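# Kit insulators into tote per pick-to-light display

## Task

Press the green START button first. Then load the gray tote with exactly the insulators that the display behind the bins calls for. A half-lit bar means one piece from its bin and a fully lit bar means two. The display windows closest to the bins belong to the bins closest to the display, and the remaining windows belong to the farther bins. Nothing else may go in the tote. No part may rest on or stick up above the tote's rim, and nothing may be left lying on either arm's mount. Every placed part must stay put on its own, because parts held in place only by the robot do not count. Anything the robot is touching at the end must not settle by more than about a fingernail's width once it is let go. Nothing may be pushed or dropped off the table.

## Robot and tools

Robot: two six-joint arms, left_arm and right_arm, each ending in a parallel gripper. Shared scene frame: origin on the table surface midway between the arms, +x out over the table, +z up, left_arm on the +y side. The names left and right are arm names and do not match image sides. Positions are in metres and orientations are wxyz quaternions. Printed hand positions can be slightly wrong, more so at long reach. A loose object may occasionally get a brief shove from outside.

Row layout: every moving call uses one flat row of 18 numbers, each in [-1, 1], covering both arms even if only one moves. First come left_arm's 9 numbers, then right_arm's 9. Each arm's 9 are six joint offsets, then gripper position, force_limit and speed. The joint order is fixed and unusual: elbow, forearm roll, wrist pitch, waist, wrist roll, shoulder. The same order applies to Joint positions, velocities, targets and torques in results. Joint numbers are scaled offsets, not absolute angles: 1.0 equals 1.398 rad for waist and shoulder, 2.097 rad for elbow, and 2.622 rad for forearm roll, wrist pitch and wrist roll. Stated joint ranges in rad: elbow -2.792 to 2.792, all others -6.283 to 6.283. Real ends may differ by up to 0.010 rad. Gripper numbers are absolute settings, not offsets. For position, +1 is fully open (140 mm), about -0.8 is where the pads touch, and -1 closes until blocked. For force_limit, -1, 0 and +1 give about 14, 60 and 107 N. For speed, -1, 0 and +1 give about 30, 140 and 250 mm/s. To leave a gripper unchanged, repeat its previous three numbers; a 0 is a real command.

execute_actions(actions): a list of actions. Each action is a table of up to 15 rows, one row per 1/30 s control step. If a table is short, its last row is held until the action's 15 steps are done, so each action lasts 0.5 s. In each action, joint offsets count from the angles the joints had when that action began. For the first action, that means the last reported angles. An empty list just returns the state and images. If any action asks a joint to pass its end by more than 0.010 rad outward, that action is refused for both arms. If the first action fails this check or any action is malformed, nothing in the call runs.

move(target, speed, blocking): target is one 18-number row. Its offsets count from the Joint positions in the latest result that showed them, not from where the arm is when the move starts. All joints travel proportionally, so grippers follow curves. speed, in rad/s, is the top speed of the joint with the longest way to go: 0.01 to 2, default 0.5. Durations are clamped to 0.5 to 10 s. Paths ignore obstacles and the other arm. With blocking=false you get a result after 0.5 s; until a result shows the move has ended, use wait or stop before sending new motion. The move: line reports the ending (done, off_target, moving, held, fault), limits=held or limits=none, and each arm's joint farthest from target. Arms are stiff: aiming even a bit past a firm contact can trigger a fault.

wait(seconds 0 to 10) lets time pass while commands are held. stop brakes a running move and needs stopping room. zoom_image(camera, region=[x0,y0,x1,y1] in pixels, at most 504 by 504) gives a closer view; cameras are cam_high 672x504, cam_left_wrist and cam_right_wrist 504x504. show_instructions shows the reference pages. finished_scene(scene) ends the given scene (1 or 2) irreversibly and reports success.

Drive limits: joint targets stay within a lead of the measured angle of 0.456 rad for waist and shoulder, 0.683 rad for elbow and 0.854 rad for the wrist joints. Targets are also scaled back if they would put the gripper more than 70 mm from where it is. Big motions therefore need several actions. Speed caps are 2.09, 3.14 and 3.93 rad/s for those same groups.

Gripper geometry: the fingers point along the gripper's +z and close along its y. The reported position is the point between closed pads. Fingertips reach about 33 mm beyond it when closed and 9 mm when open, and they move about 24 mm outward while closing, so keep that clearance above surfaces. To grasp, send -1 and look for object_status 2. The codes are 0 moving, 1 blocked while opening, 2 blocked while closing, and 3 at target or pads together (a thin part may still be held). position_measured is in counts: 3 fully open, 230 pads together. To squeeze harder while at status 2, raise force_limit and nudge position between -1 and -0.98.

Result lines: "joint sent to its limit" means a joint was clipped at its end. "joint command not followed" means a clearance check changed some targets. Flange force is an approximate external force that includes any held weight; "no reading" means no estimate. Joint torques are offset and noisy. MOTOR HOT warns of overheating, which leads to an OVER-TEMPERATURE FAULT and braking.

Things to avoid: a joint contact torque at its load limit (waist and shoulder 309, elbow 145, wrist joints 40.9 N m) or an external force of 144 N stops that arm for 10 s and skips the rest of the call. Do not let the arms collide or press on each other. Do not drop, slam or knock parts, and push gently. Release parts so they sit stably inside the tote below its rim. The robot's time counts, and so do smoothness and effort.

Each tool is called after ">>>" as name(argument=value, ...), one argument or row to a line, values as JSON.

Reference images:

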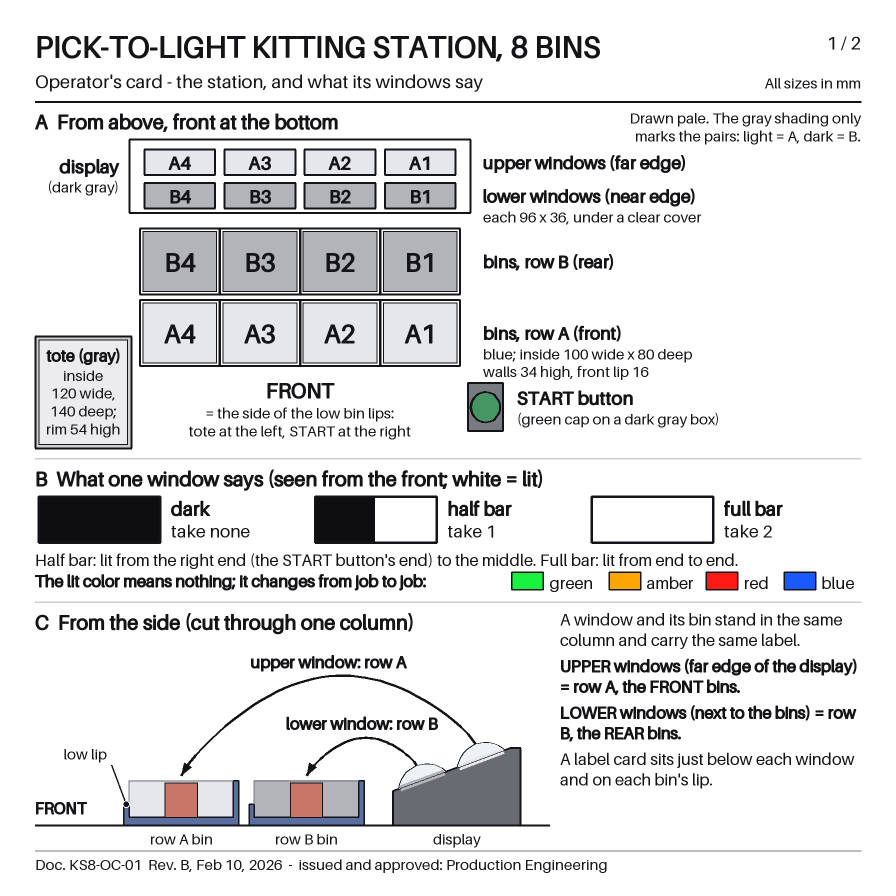

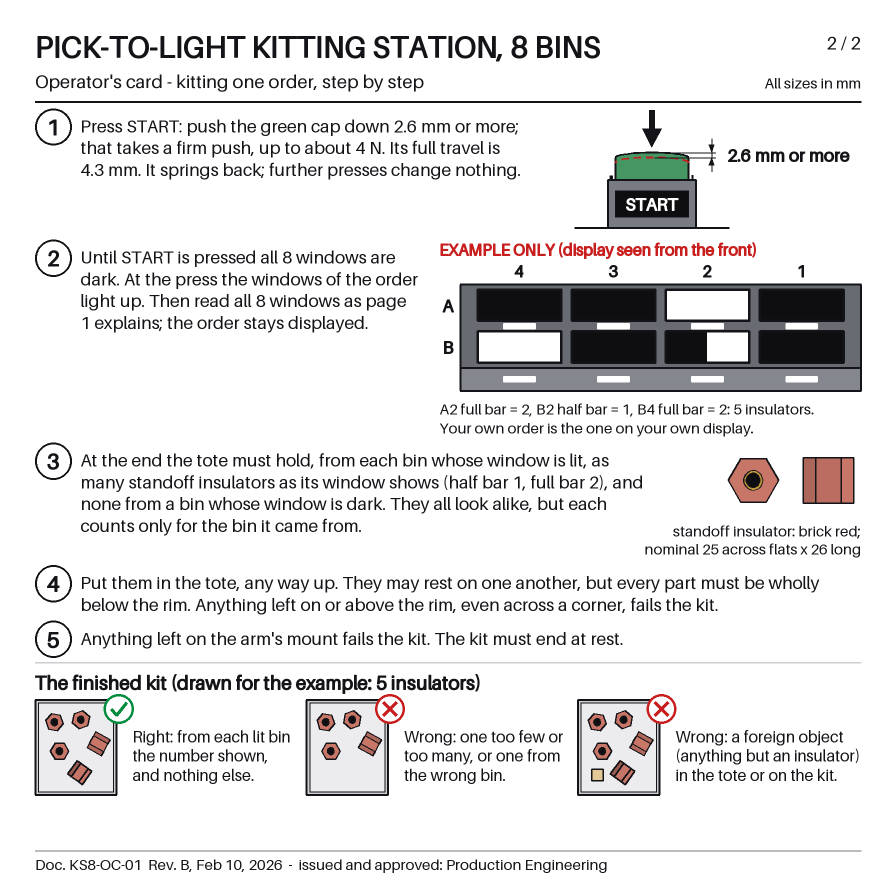

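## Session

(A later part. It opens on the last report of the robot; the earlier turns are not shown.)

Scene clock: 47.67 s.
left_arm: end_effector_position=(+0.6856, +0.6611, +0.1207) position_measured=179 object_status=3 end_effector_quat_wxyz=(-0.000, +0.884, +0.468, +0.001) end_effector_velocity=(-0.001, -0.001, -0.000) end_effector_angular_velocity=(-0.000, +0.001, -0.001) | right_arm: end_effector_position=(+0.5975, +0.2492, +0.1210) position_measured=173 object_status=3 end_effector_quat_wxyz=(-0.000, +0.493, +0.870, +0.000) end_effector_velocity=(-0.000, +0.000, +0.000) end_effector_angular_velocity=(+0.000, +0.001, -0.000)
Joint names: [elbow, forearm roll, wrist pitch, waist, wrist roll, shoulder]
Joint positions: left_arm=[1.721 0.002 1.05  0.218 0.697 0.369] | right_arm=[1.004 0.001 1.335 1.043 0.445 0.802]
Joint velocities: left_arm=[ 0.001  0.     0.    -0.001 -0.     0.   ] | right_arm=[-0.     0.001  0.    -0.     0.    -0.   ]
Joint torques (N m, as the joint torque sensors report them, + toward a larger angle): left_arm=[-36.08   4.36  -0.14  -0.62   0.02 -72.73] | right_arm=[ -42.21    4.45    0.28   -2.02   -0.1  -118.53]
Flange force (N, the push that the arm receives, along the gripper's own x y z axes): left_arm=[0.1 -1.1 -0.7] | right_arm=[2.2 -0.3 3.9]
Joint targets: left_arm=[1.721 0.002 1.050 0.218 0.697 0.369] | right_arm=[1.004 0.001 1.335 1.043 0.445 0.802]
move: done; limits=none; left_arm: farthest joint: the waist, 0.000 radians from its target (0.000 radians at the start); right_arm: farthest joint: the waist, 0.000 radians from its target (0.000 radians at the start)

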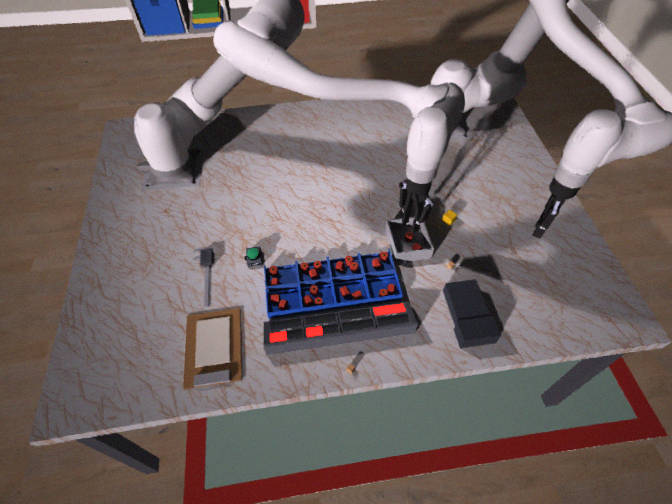

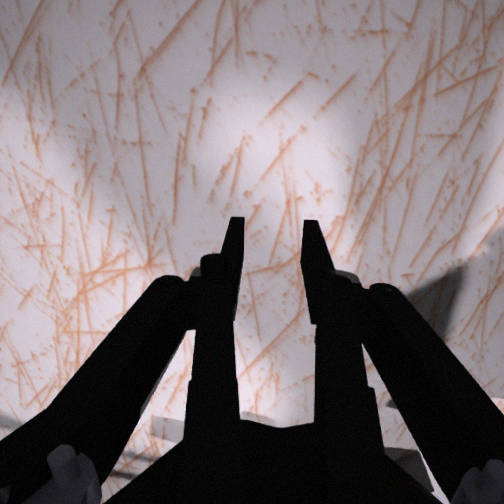

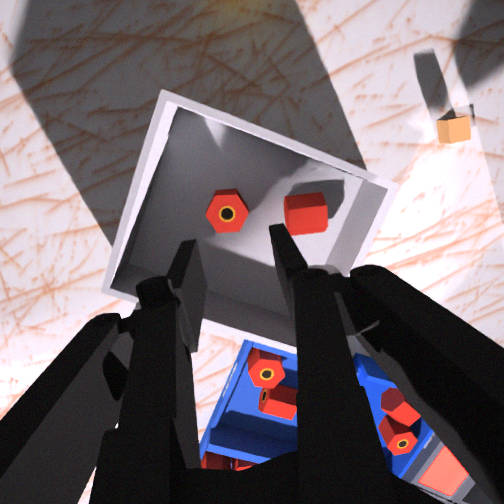

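>>> move(
  target=[0,0,0,-0.4585,-0.2,0,-0.4,0,0,0.2877,0,-0.1037,-0.249,0.589,-0.2364,-0.35,0,0],
  speed=1.2,
)

>>> move(
  target=[-0.2303,0,0.0614,0,0,0.2315,-0.4,0,0,0,0,0,0,0,0,-0.35,0,0],
  speed=0.7,
)

Scene clock: 50.60 s.
left_arm: end_effector_position=(+0.6098, +0.2200, +0.1207) position_measured=179 object_status=3 end_effector_quat_wxyz=(+0.000, +0.910, +0.416, +0.001) end_effector_velocity=(-0.001, -0.000, -0.001) end_effector_angular_velocity=(+0.001, +0.001, -0.001) | right_arm: end_effector_position=(+0.6778, -0.1086, +0.1005) position_measured=173 object_status=3 end_effector_quat_wxyz=(-0.000, +0.994, +0.109, -0.000) end_effector_velocity=(+0.000, -0.000, -0.000) end_effector_angular_velocity=(+0.000, +0.000, -0.001)
Joint names: [elbow, forearm roll, wrist pitch, waist, wrist roll, shoulder]
Joint positions: left_arm=[ 1.721  0.002  1.05  -0.423  0.173  0.369] | right_arm=[1.607 0.001 1.064 0.695 1.989 0.471]
Joint velocities: left_arm=[ 0.001  0.    -0.    -0.001 -0.     0.001] | right_arm=[ 0.  0. -0. -0.  0. -0.]
Joint torques (N m, as the joint torque sensors report them, + toward a larger angle): left_arm=[-35.85   4.34  -0.12  -0.32  -0.24 -74.08] | right_arm=[-37.23   4.26   0.11   2.14  -0.08 -85.86]
Flange force (N, the push that the arm receives, along the gripper's own x y z axes): left_arm=[0.9 1.5 0.3] | right_arm=[2.5 1.8 2.8]
Joint targets: left_arm=[1.721 0.002 1.050 -0.423 0.173 0.369] | right_arm=[1.607 0.001 1.064 0.695 1.989 0.471]
move: done; limits=none; left_arm: farthest joint: the waist, 0.000 radians from its target (0.641 radians at the start); right_arm: farthest joint: the wrist roll, 0.001 radians from its target (1.545 radians at the start)

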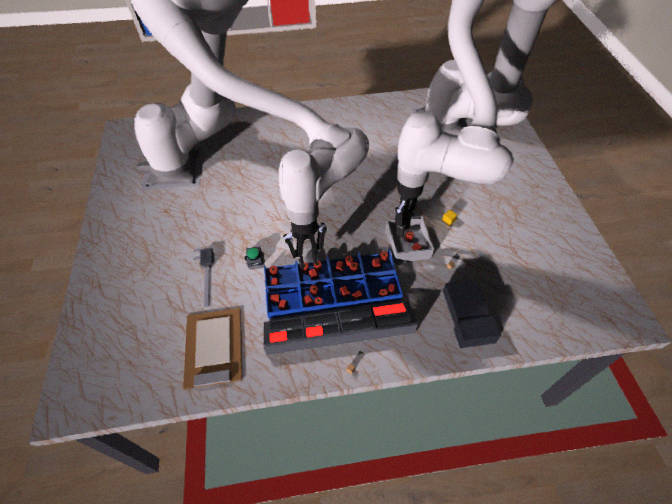

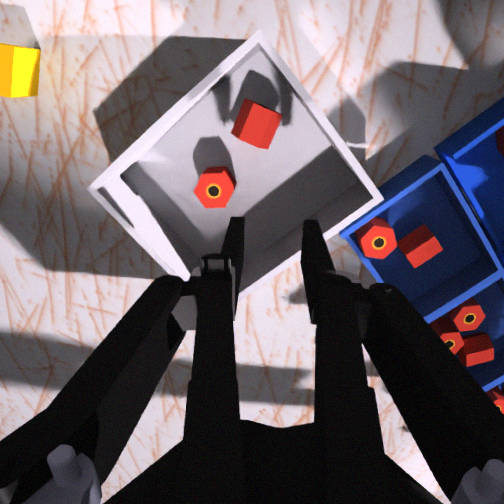

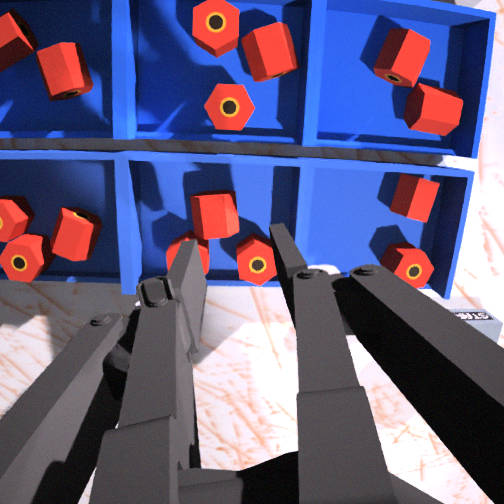

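Scene clock: 51.77 s.
left_arm: end_effector_position=(+0.7896, +0.1123, +0.1001) position_measured=179 object_status=3 end_effector_quat_wxyz=(-0.001, +0.910, +0.416, +0.000) end_effector_velocity=(+0.000, -0.001, +0.000) end_effector_angular_velocity=(-0.001, -0.001, -0.001) | right_arm: end_effector_position=(+0.6778, -0.1086, +0.1005) position_measured=173 object_status=3 end_effector_quat_wxyz=(-0.000, +0.994, +0.109, -0.000) end_effector_velocity=(-0.000, -0.000, -0.000) end_effector_angular_velocity=(-0.000, +0.001, +0.001)
Joint names: [elbow, forearm roll, wrist pitch, waist, wrist roll, shoulder]
Joint positions: left_arm=[ 1.238  0.002  1.211 -0.423  0.173  0.693] | right_arm=[1.607 0.001 1.064 0.695 1.989 0.471]
Joint velocities: left_arm=[-0.001 -0.    -0.    -0.     0.001  0.001] | right_arm=[ 0.    -0.     0.    -0.    -0.001  0.   ]
Joint torques (N m, as the joint torque sensors report them, + toward a larger angle): left_arm=[ -38.27    4.57   -0.07    0.04   -0.19 -104.34] | right_arm=[-37.63   3.73   0.38   1.29   0.45 -84.13]
Flange force (N, the push that the arm receives, along the gripper's own x y z axes): left_arm=[0.3 0.9 -1.3] | right_arm=[-0.9 3.0 2.2]
Joint targets: left_arm=[1.238 0.002 1.211 -0.423 0.173 0.693] | right_arm=[1.607 0.001 1.064 0.695 1.989 0.471]
move: done; limits=none; left_arm: farthest joint: the waist, 0.000 radians from its target (0.000 radians at the start); right_arm: farthest joint: the waist, 0.000 radians from its target (0.000 radians at the start)

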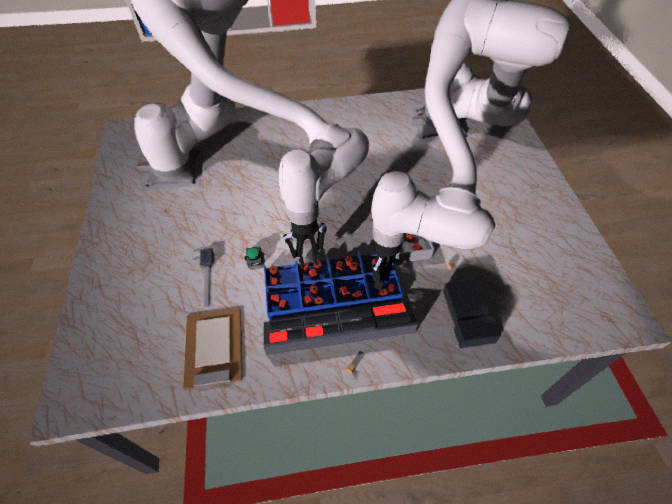

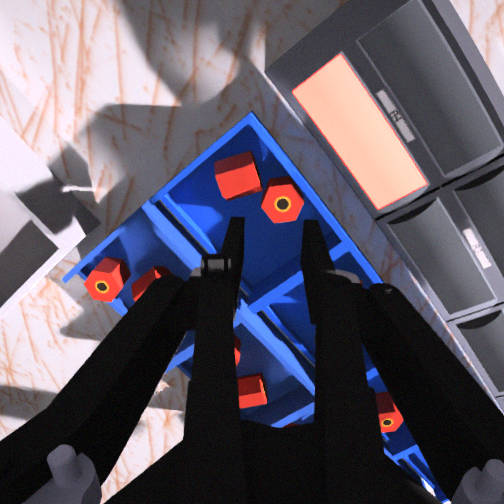

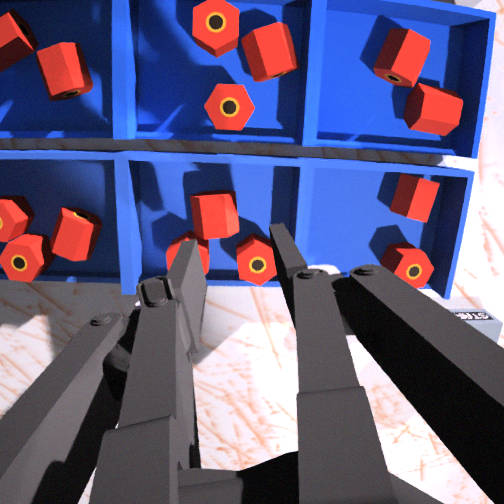

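>>> move(
  target=[0.004,0,-0.0108,0.0026,-0.33,0.0143,-0.4,0,0,0.0037,0,-0.0164,0.005,0,0.0247,-0.35,0,0],
  speed=0.8,
)

Scene clock: 55.43 s.
left_arm: end_effector_position=(+0.7944, +0.1134, +0.0773) position_measured=179 object_status=3 end_effector_quat_wxyz=(-0.000, +0.650, +0.760, +0.001) end_effector_velocity=(-0.000, +0.000, -0.000) end_effector_angular_velocity=(+0.000, +0.000, -0.000) | right_arm: end_effector_position=(+0.6802, -0.1001, +0.0701) position_measured=173 object_status=3 end_effector_quat_wxyz=(-0.000, +0.994, +0.113, -0.000) end_effector_velocity=(+0.000, +0.000, +0.000) end_effector_angular_velocity=(+0.001, +0.000, -0.000)
Joint names: [elbow, forearm roll, wrist pitch, waist, wrist roll, shoulder]
Joint positions: left_arm=[ 1.246  0.002  1.183 -0.42  -0.692  0.713] | right_arm=[1.615 0.001 1.021 0.702 1.989 0.506]
Joint velocities: left_arm=[ 0.001  0.    -0.     0.     0.    -0.   ] | right_arm=[-0.001  0.001  0.001  0.    -0.     0.   ]
Joint torques (N m, as the joint torque sensors report them, + toward a larger angle): left_arm=[ -38.06    4.63   -0.03   -2.01   -0.09 -104.21] | right_arm=[-36.54   3.67   0.37   0.49  -0.56 -90.6 ]
Flange force (N, the push that the arm receives, along the gripper's own x y z axes): left_arm=[3.0 -0.1 -1.9] | right_arm=[3.7 -1.9 5.5]
Joint targets: left_arm=[1.246 0.002 1.183 -0.420 -0.692 0.713] | right_arm=[1.615 0.001 1.021 0.702 1.989 0.506]
move: done; limits=none; left_arm: farthest joint: the waist, 0.000 radians from its target (0.004 radians at the start); right_arm: farthest joint: the waist, 0.000 radians from its target (0.007 radians at the start)

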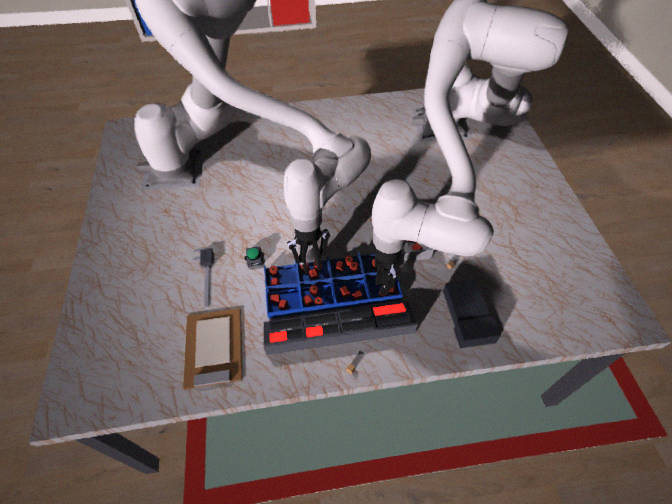

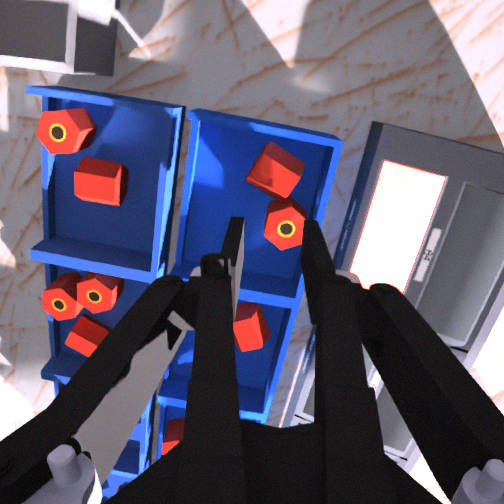

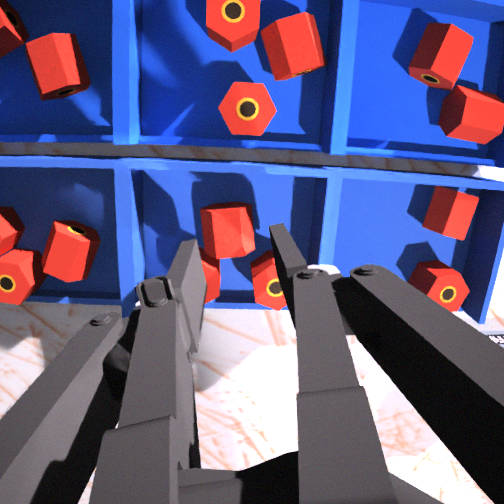

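>>> move(
  target=[0,0,-0.0046,0.0012,0,0.0086,-0.4,0,0,0,0,-0.005,0.0013,0,0.0093,-0.35,0,0],
  speed=0.02,
)

Scene clock: 66.30 s.
left_arm: end_effector_position=(+0.7977, +0.1132, +0.0662) position_measured=179 object_status=3 end_effector_quat_wxyz=(-0.000, +0.650, +0.760, +0.001) end_effector_velocity=(-0.001, +0.001, -0.000) end_effector_angular_velocity=(+0.001, +0.001, +0.000) | right_arm: end_effector_position=(+0.6823, -0.0972, +0.0651) position_measured=173 object_status=3 end_effector_quat_wxyz=(-0.001, +0.994, +0.114, +0.001) end_effector_velocity=(-0.000, -0.000, -0.000) end_effector_angular_velocity=(-0.001, +0.000, -0.000)
Joint names: [elbow, forearm roll, wrist pitch, waist, wrist roll, shoulder]
Joint positions: left_arm=[ 1.246  0.002  1.171 -0.418 -0.692  0.725] | right_arm=[1.613 0.001 1.012 0.703 1.989 0.514]
Joint velocities: left_arm=[ 0.001  0.     0.001  0.    -0.    -0.   ] | right_arm=[ 0.001 -0.001 -0.     0.     0.001 -0.   ]
Joint torques (N m, as the joint torque sensors report them, + toward a larger angle): left_arm=[-29.71   4.55  -1.74  -0.05  -0.1  -86.81] | right_arm=[-35.39   3.11  -0.06   1.71   0.34 -87.37]
Flange force (N, the push that the arm receives, along the gripper's own x y z axes): left_arm=[3.3 -4.0 -22.5] | right_arm=[2.3 1.6 0.9]
Joint targets: left_arm=[1.246 0.002 1.171 -0.418 -0.692 0.725] | right_arm=[1.613 0.001 1.012 0.703 1.989 0.514]
FORCE FAULT: contact force on the right arm reached its limit, and that arm stopped for 10 seconds. The contact can be on any part of that arm, not only on its tool. That time counts as 19 of the actions that you can send in this scene. That arm's remaining commands of this call were not run. That arm holds still and accepts commands again. Move the arm away from the contact; if what it grips holds it there, let go first. Pushing or pulling that hard again can fault the arm again.
move: fault (right_arm); limits=none; left_arm: farthest joint: the waist, 0.000 radians from its target (0.001 radians at the start); right_arm: farthest joint: the shoulder, 0.005 radians from its target (0.013 radians at the start)

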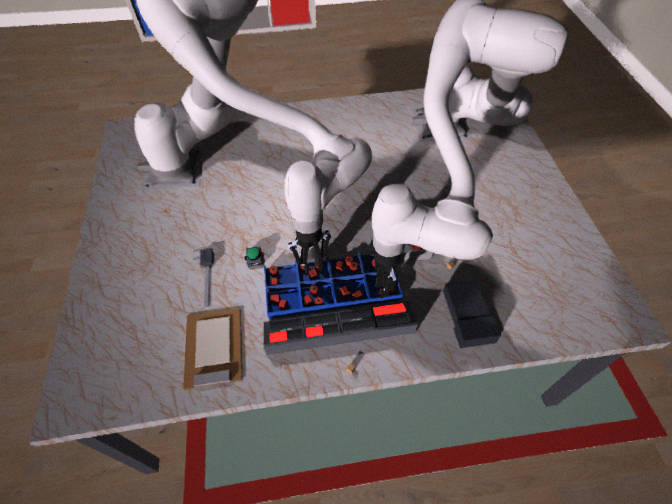

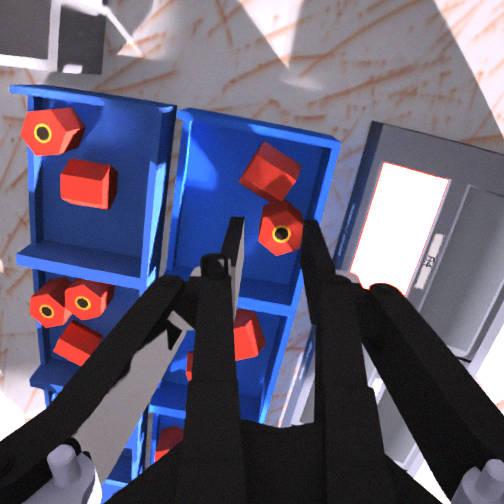

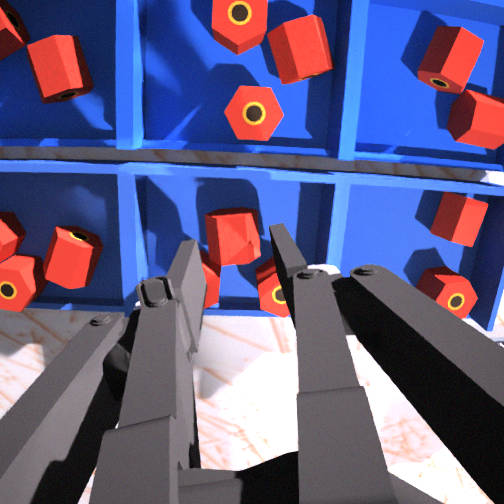

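>>> move(
  target=[-0.006,0,0.0048,0,0,0,-0.4,0,0,-0.0086,0,0.0053,-0.0035,0,0.003,-0.4,0,0],
  speed=0.04,
)

>>> move(
  target=[0,0,0,-0.003,0,0,-1,0,0,-0.003,0,-0.003,0,0,0.010,-0.4,0,0],
  speed=0.03,
)

Scene clock: 67.70 s.
left_arm: end_effector_position=(+0.8000, +0.1118, +0.0726) position_measured=179 object_status=3 end_effector_quat_wxyz=(-0.000, +0.650, +0.760, +0.001) end_effector_velocity=(-0.000, +0.001, -0.001) end_effector_angular_velocity=(+0.001, +0.002, +0.000) | right_arm: end_effector_position=(+0.6897, -0.0964, +0.0704) position_measured=179 object_status=3 end_effector_quat_wxyz=(-0.001, +0.994, +0.111, +0.001) end_effector_velocity=(+0.000, +0.000, +0.000) end_effector_angular_velocity=(+0.001, +0.001, -0.000)
Joint names: [elbow, forearm roll, wrist pitch, waist, wrist roll, shoulder]
Joint positions: left_arm=[ 1.234  0.002  1.184 -0.418 -0.692  0.725] | right_arm=[1.595 0.001 1.026 0.698 1.989 0.518]
Joint velocities: left_arm=[ 0.001 -0.     0.001  0.001  0.     0.   ] | right_arm=[-0.001  0.002  0.    -0.001 -0.001  0.   ]
Joint torques (N m, as the joint torque sensors report them, + toward a larger angle): left_arm=[ -37.65    4.59   -0.09   -1.07   -0.06 -104.47] | right_arm=[-37.6    3.76  -0.23  -2.09   0.21 -86.9 ]
Flange force (N, the push that the arm receives, along the gripper's own x y z axes): left_arm=[2.0 -0.5 -2.4] | right_arm=[-4.7 -0.3 0.9]
Joint targets: left_arm=[1.234 0.002 1.184 -0.418 -0.692 0.725] | right_arm=[1.595 0.001 1.026 0.698 1.989 0.518]
move: done; limits=none; left_arm: farthest joint: the waist, 0.000 radians from its target (0.000 radians at the start); right_arm: farthest joint: the waist, 0.000 radians from its target (0.005 radians at the start)

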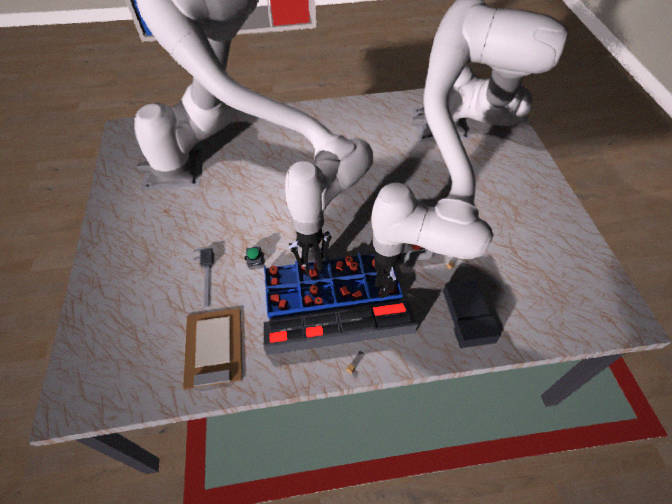

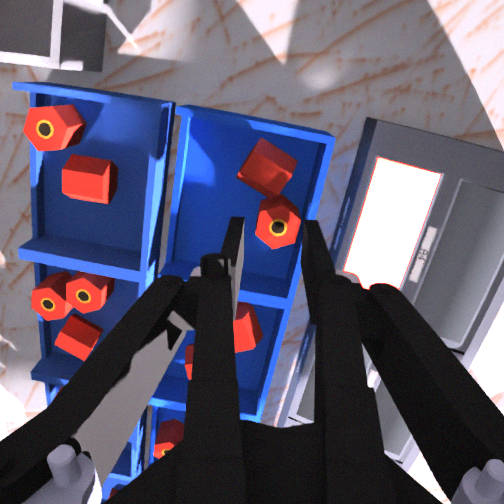

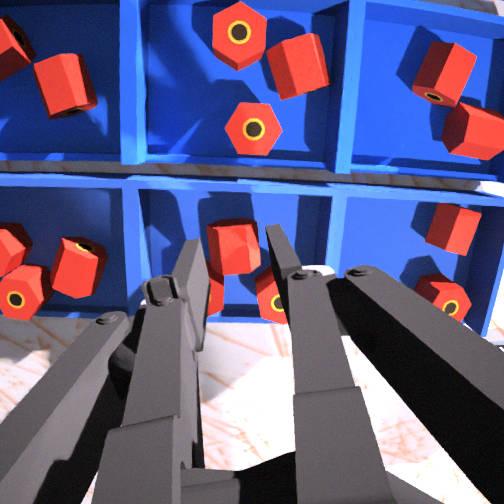

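Scene clock: 68.43 s.
left_arm: end_effector_position=(+0.7982, +0.1084, +0.0726) position_measured=233 object_status=3 end_effector_quat_wxyz=(-0.000, +0.651, +0.759, +0.001) end_effector_velocity=(-0.000, -0.000, +0.000) end_effector_angular_velocity=(-0.000, -0.001, -0.000) | right_arm: end_effector_position=(+0.6943, -0.0931, +0.0630) position_measured=179 object_status=3 end_effector_quat_wxyz=(-0.001, +0.994, +0.111, +0.002) end_effector_velocity=(-0.000, +0.000, -0.001) end_effector_angular_velocity=(-0.001, +0.001, +0.001)
Joint names: [elbow, forearm roll, wrist pitch, waist, wrist roll, shoulder]
Joint positions: left_arm=[ 1.234  0.002  1.184 -0.422 -0.692  0.725] | right_arm=[1.588 0.001 1.018 0.698 1.989 0.531]
Joint velocities: left_arm=[ 0.001 -0.    -0.001 -0.    -0.    -0.001] | right_arm=[ 0.    -0.    -0.     0.    -0.     0.002]
Joint torques (N m, as the joint torque sensors report them, + toward a larger angle): left_arm=[ -38.29    4.52   -0.42   -0.94   -0.29 -105.57] | right_arm=[  6.     5.35   1.53   7.97  -0.35 -24.14]
Flange force (N, the push that the arm receives, along the gripper's own x y z axes): left_arm=[1.9 -0.3 -1.9] | right_arm=[9.1 6.1 -80.6]
Joint targets: left_arm=[1.234 0.002 1.184 -0.422 -0.692 0.725] | right_arm=[1.588 0.001 1.018 0.698 1.989 0.532]
move: done; limits=none; left_arm: farthest joint: the waist, 0.000 radians from its target (0.004 radians at the start); right_arm: farthest joint: the shoulder, 0.001 radians from its target (0.014 radians at the start)

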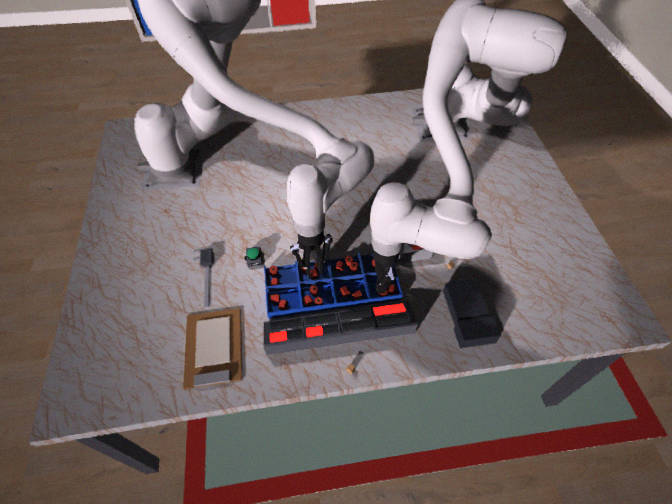

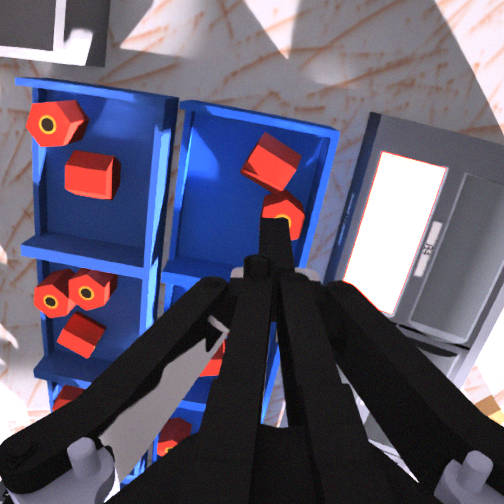

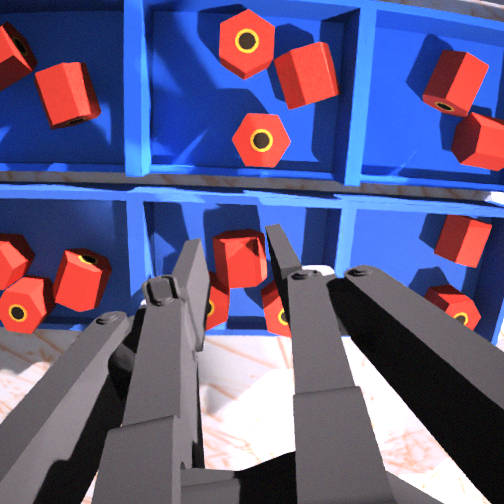

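>>> move(
  target=[0.002,0,-0.0024,0,0,0.0015,-1,0,0,0,0,0.002,0,0,-0.0036,-0.4,0,0],
  speed=0.02,
)

>>> move(
  target=[0.001,0,-0.0012,0,0,0.0007,-1,0,0,0,0,0,-0.0036,0,0,-0.37,0,0],
  speed=0.02,
)

>>> move(
  target=[0,0,0,0,0,0,-1,0,0,0.0016,0,-0.0028,0,0,0.0028,-0.37,0,0],
  speed=0.02,
)

Scene clock: 69.53 s.
left_arm: end_effector_position=(+0.7978, +0.1086, +0.0686) position_measured=233 object_status=3 end_effector_quat_wxyz=(-0.000, +0.651, +0.759, +0.001) end_effector_velocity=(+0.000, -0.000, -0.000) end_effector_angular_velocity=(-0.000, -0.000, +0.000) | right_arm: end_effector_position=(+0.6931, -0.0939, +0.0667) position_measured=179 object_status=3 end_effector_quat_wxyz=(-0.001, +0.994, +0.111, +0.001) end_effector_velocity=(+0.000, +0.001, +0.002) end_effector_angular_velocity=(+0.002, -0.001, -0.000)
Joint names: [elbow, forearm roll, wrist pitch, waist, wrist roll, shoulder]
Joint positions: left_arm=[ 1.238  0.002  1.177 -0.422 -0.692  0.727] | right_arm=[1.588 0.001 1.024 0.698 1.989 0.527]
Joint velocities: left_arm=[-0.    -0.    -0.001  0.     0.     0.001] | right_arm=[-0.001  0.001  0.001 -0.    -0.    -0.002]
Joint torques (N m, as the joint torque sensors report them, + toward a larger angle): left_arm=[ -37.81    4.69   -0.28   -1.47   -0.09 -105.87] | right_arm=[-36.67   3.56   0.38   3.3   -0.16 -88.63]
Flange force (N, the push that the arm receives, along the gripper's own x y z axes): left_arm=[1.3 1.2 -2.0] | right_arm=[0.4 4.2 2.3]
Joint targets: left_arm=[1.238 0.002 1.177 -0.422 -0.692 0.727] | right_arm=[1.588 0.001 1.024 0.698 1.989 0.526]
move: done; limits=none; left_arm: farthest joint: the waist, 0.000 radians from its target (0.000 radians at the start); right_arm: farthest joint: the shoulder, 0.001 radians from its target (0.006 radians at the start)

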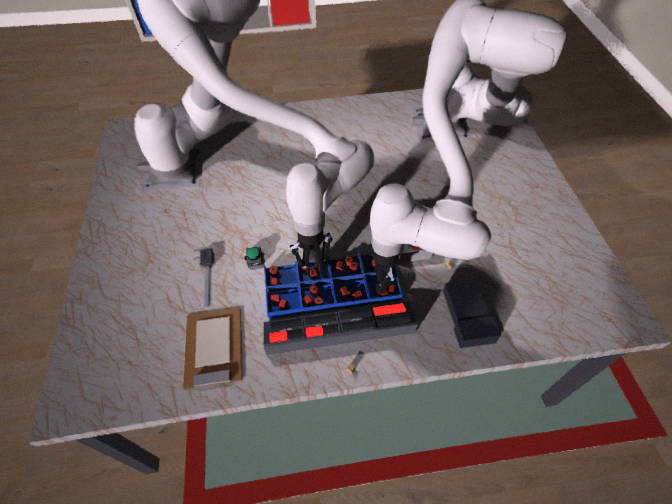

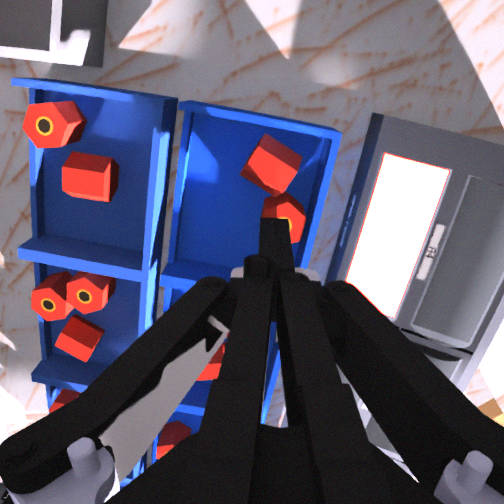

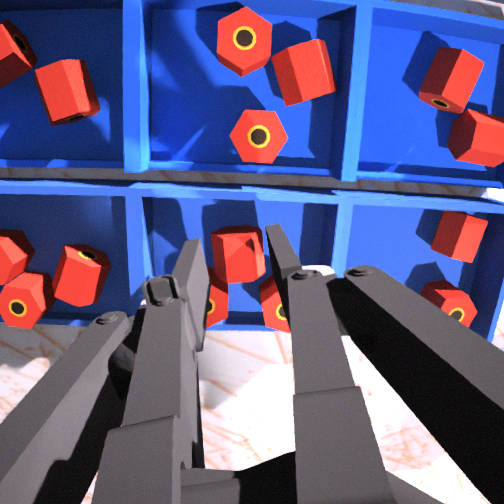

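Scene clock: 70.23 s.
left_arm: end_effector_position=(+0.7977, +0.1087, +0.0666) position_measured=233 object_status=3 end_effector_quat_wxyz=(-0.000, +0.651, +0.759, +0.001) end_effector_velocity=(-0.000, -0.001, -0.000) end_effector_angular_velocity=(-0.000, -0.001, -0.001) | right_arm: end_effector_position=(+0.6957, -0.0970, +0.0667) position_measured=176 object_status=3 end_effector_quat_wxyz=(-0.001, +0.994, +0.109, +0.001) end_effector_velocity=(+0.000, +0.000, +0.000) end_effector_angular_velocity=(+0.001, +0.000, +0.001)
Joint names: [elbow, forearm roll, wrist pitch, waist, wrist roll, shoulder]
Joint positions: left_arm=[ 1.24   0.002  1.174 -0.422 -0.692  0.728] | right_arm=[1.588 0.001 1.024 0.693 1.989 0.527]
Joint velocities: left_arm=[-0.    -0.    -0.001 -0.001 -0.     0.   ] | right_arm=[-0.     0.001 -0.    -0.001 -0.002  0.   ]
Joint torques (N m, as the joint torque sensors report them, + toward a larger angle): left_arm=[ -37.72    4.54   -0.16   -0.31   -0.18 -104.5 ] | right_arm=[-36.9    3.66  -0.07   0.17   0.42 -88.79]
Flange force (N, the push that the arm receives, along the gripper's own x y z axes): left_arm=[1.6 -1.6 -2.6] | right_arm=[-0.8 1.3 1.7]
Joint targets: left_arm=[1.240 0.002 1.174 -0.422 -0.692 0.728] | right_arm=[1.588 0.001 1.024 0.693 1.989 0.527]
move: done; limits=none; left_arm: farthest joint: the waist, 0.000 radians from its target (0.000 radians at the start); right_arm: farthest joint: the waist, 0.000 radians from its target (0.005 radians at the start)

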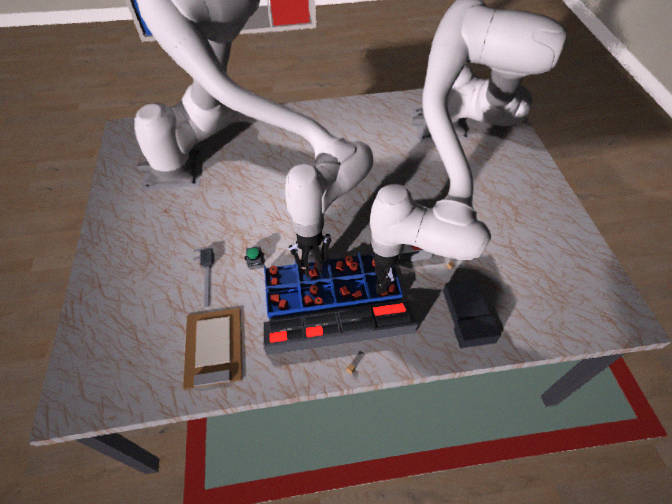

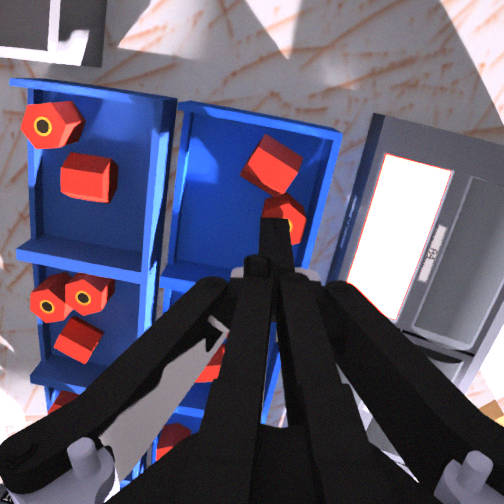

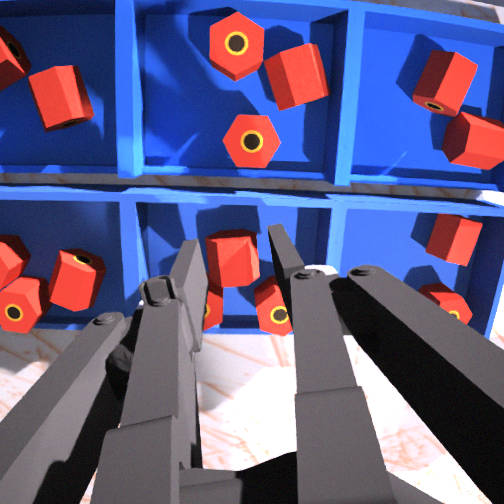

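Scene clock: 70.93 s.
left_arm: end_effector_position=(+0.7977, +0.1087, +0.0666) position_measured=233 object_status=3 end_effector_quat_wxyz=(-0.000, +0.651, +0.759, +0.001) end_effector_velocity=(-0.000, -0.000, -0.001) end_effector_angular_velocity=(+0.000, +0.001, -0.000) | right_arm: end_effector_position=(+0.6957, -0.0970, +0.0621) position_measured=176 object_status=3 end_effector_quat_wxyz=(-0.001, +0.994, +0.109, +0.001) end_effector_velocity=(+0.000, +0.000, +0.000) end_effector_angular_velocity=(-0.000, -0.001, +0.001)
Joint names: [elbow, forearm roll, wrist pitch, waist, wrist roll, shoulder]
Joint positions: left_arm=[ 1.24   0.002  1.174 -0.422 -0.692  0.728] | right_arm=[1.591 0.001 1.016 0.693 1.989 0.53 ]
Joint velocities: left_arm=[ 0. -0. -0. -0.  0.  0.] | right_arm=[-0.    -0.001 -0.     0.    -0.     0.   ]
Joint torques (N m, as the joint torque sensors report them, + toward a larger angle): left_arm=[ -37.92    4.4    -0.11   -1.07   -0.16 -105.34] | right_arm=[-36.16   3.82  -0.1    1.73  -0.17 -89.69]
Flange force (N, the push that the arm receives, along the gripper's own x y z axes): left_arm=[2.0 -0.3 -1.5] | right_arm=[1.7 1.2 1.7]
Joint targets: left_arm=[1.240 0.002 1.174 -0.422 -0.692 0.728] | right_arm=[1.591 0.001 1.016 0.693 1.989 0.531]
move: done; limits=none; left_arm: farthest joint: the waist, 0.000 radians from its target (0.000 radians at the start); right_arm: farthest joint: the waist, 0.000 radians from its target (0.000 radians at the start)

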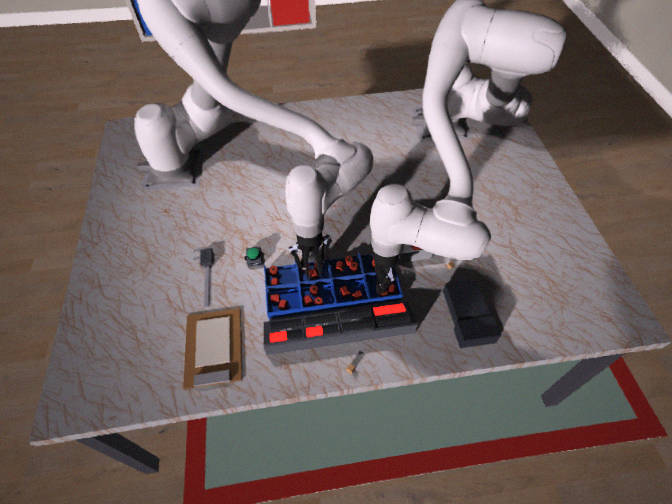

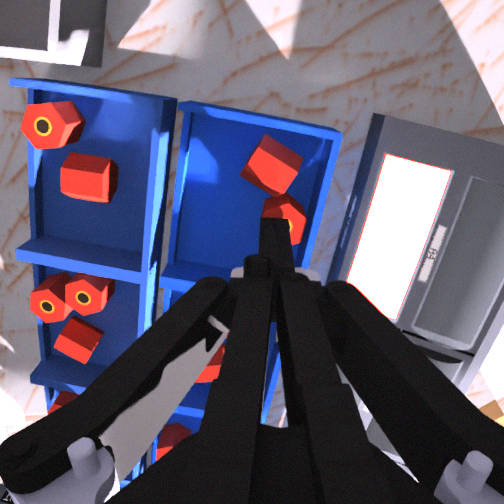

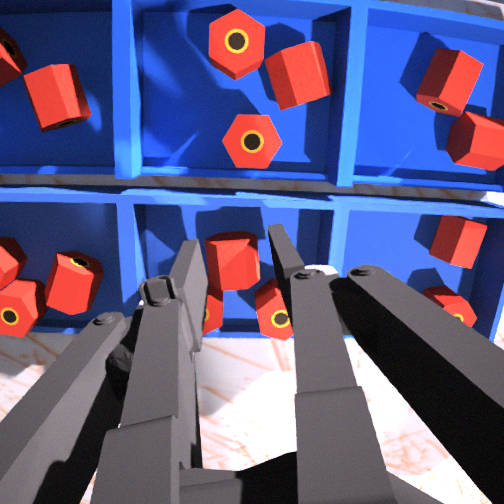

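>>> move(
  target=[0.001,0,-0.0012,0,0,0.0007,-1,0,0,0.0016,0,-0.0028,0,0,0.0028,-0.37,0,0],
  speed=0.02,
)

>>> move(
  target=[0.0005,0,-0.0006,0,0,0.0004,-1,0,0,0.004,0,-0.007,0,0,0.007,-0.37,0,0],
  speed=0.03,
)

Scene clock: 71.90 s.
left_arm: end_effector_position=(+0.7976, +0.1088, +0.0648) position_measured=233 object_status=3 end_effector_quat_wxyz=(-0.000, +0.651, +0.759, +0.001) end_effector_velocity=(+0.000, +0.001, -0.000) end_effector_angular_velocity=(+0.000, +0.000, +0.001) | right_arm: end_effector_position=(+0.6957, -0.0970, +0.0574) position_measured=176 object_status=3 end_effector_quat_wxyz=(-0.001, +0.994, +0.109, +0.001) end_effector_velocity=(+0.000, +0.000, -0.000) end_effector_angular_velocity=(+0.001, -0.001, -0.001)
Joint names: [elbow, forearm roll, wrist pitch, waist, wrist roll, shoulder]
Joint positions: left_arm=[ 1.242  0.002  1.171 -0.422 -0.692  0.729] | right_arm=[1.595 0.001 1.009 0.693 1.989 0.534]
Joint velocities: left_arm=[ 0.    -0.    -0.     0.001 -0.     0.   ] | right_arm=[-0.     0.001 -0.001 -0.     0.     0.   ]
Joint torques (N m, as the joint torque sensors report them, + toward a larger angle): left_arm=[-31.     4.52  -1.8   -0.99  -0.23 -86.61] | right_arm=[-36.13   3.77   0.35  -0.79  -0.3  -88.65]
Flange force (N, the push that the arm receives, along the gripper's own x y z axes): left_arm=[6.8 -6.5 -21.7] | right_arm=[-1.7 -0.6 1.6]
Joint targets: left_arm=[1.242 0.002 1.171 -0.422 -0.692 0.729] | right_arm=[1.595 0.001 1.009 0.693 1.989 0.534]
move: done; limits=none; left_arm: farthest joint: the waist, 0.000 radians from its target (0.000 radians at the start); right_arm: farthest joint: the waist, 0.000 radians from its target (0.000 radians at the start)

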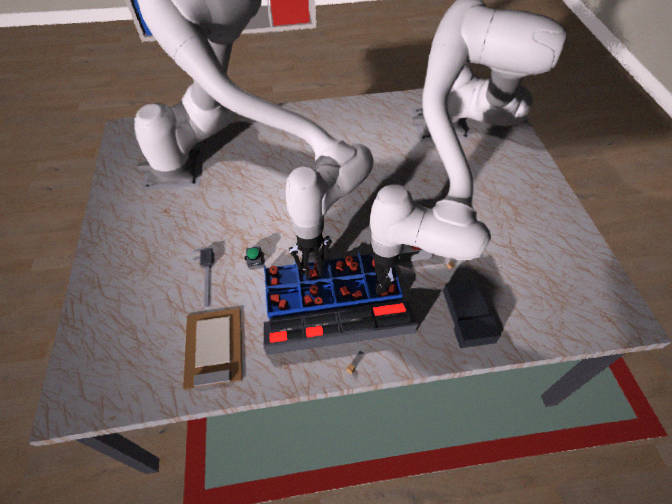

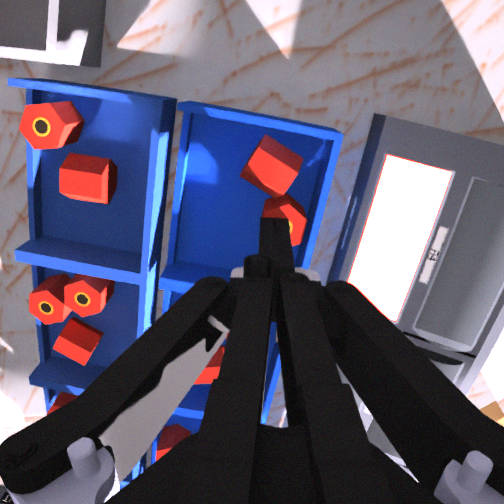

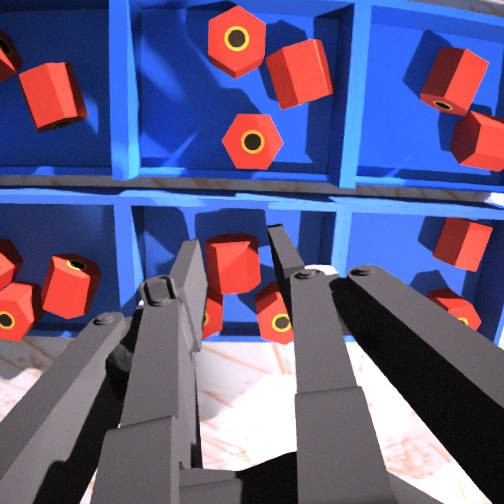

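Scene clock: 72.77 s.
left_arm: end_effector_position=(+0.7975, +0.1088, +0.0640) position_measured=233 object_status=3 end_effector_quat_wxyz=(-0.000, +0.651, +0.759, +0.001) end_effector_velocity=(+0.000, -0.000, -0.001) end_effector_angular_velocity=(-0.000, -0.000, -0.000) | right_arm: end_effector_position=(+0.6955, -0.0971, +0.0457) position_measured=176 object_status=3 end_effector_quat_wxyz=(-0.001, +0.994, +0.109, +0.001) end_effector_velocity=(-0.000, -0.000, -0.001) end_effector_angular_velocity=(-0.000, +0.001, -0.000)
Joint names: [elbow, forearm roll, wrist pitch, waist, wrist roll, shoulder]
Joint positions: left_arm=[ 1.243  0.002  1.17  -0.422 -0.692  0.729] | right_arm=[1.603 0.001 0.991 0.693 1.989 0.544]
Joint velocities: left_arm=[-0.    -0.    -0.001  0.     0.001  0.001] | right_arm=[ 0.001  0.    -0.    -0.    -0.     0.   ]
Joint torques (N m, as the joint torque sensors report them, + toward a larger angle): left_arm=[ -9.5    4.7   -5.85   0.46  -0.03 -42.23] | right_arm=[-36.07   4.1   -0.15   1.48  -0.37 -92.04]
Flange force (N, the push that the arm receives, along the gripper's own x y z axes): left_arm=[7.6 -10.7 -73.1] | right_arm=[2.7 0.3 3.6]
Joint targets: left_arm=[1.243 0.002 1.169 -0.422 -0.692 0.729] | right_arm=[1.603 0.001 0.991 0.693 1.989 0.544]
move: done; limits=none; left_arm: farthest joint: the shoulder, 0.001 radians from its target (0.001 radians at the start); right_arm: farthest joint: the waist, 0.000 radians from its target (0.000 radians at the start)

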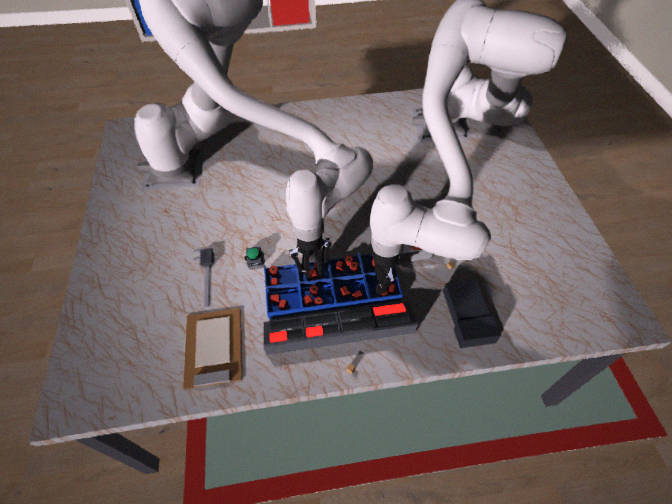

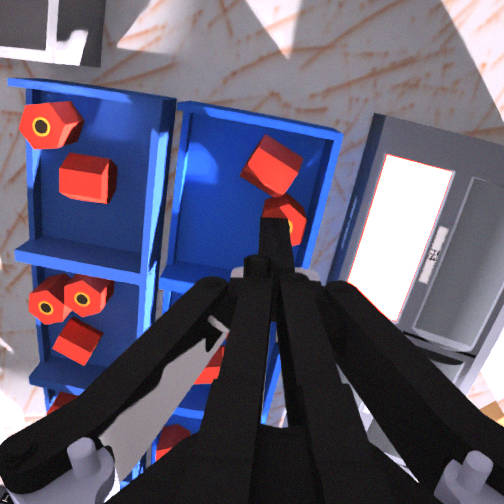

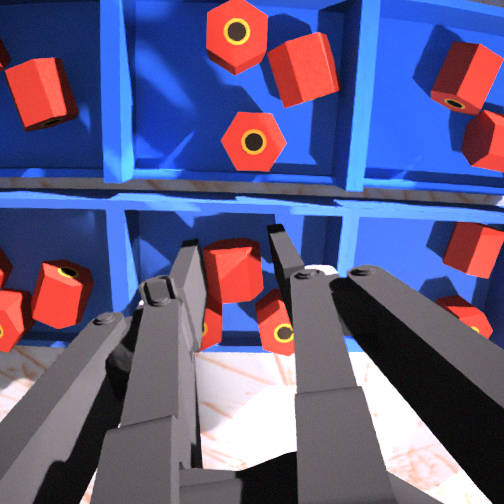

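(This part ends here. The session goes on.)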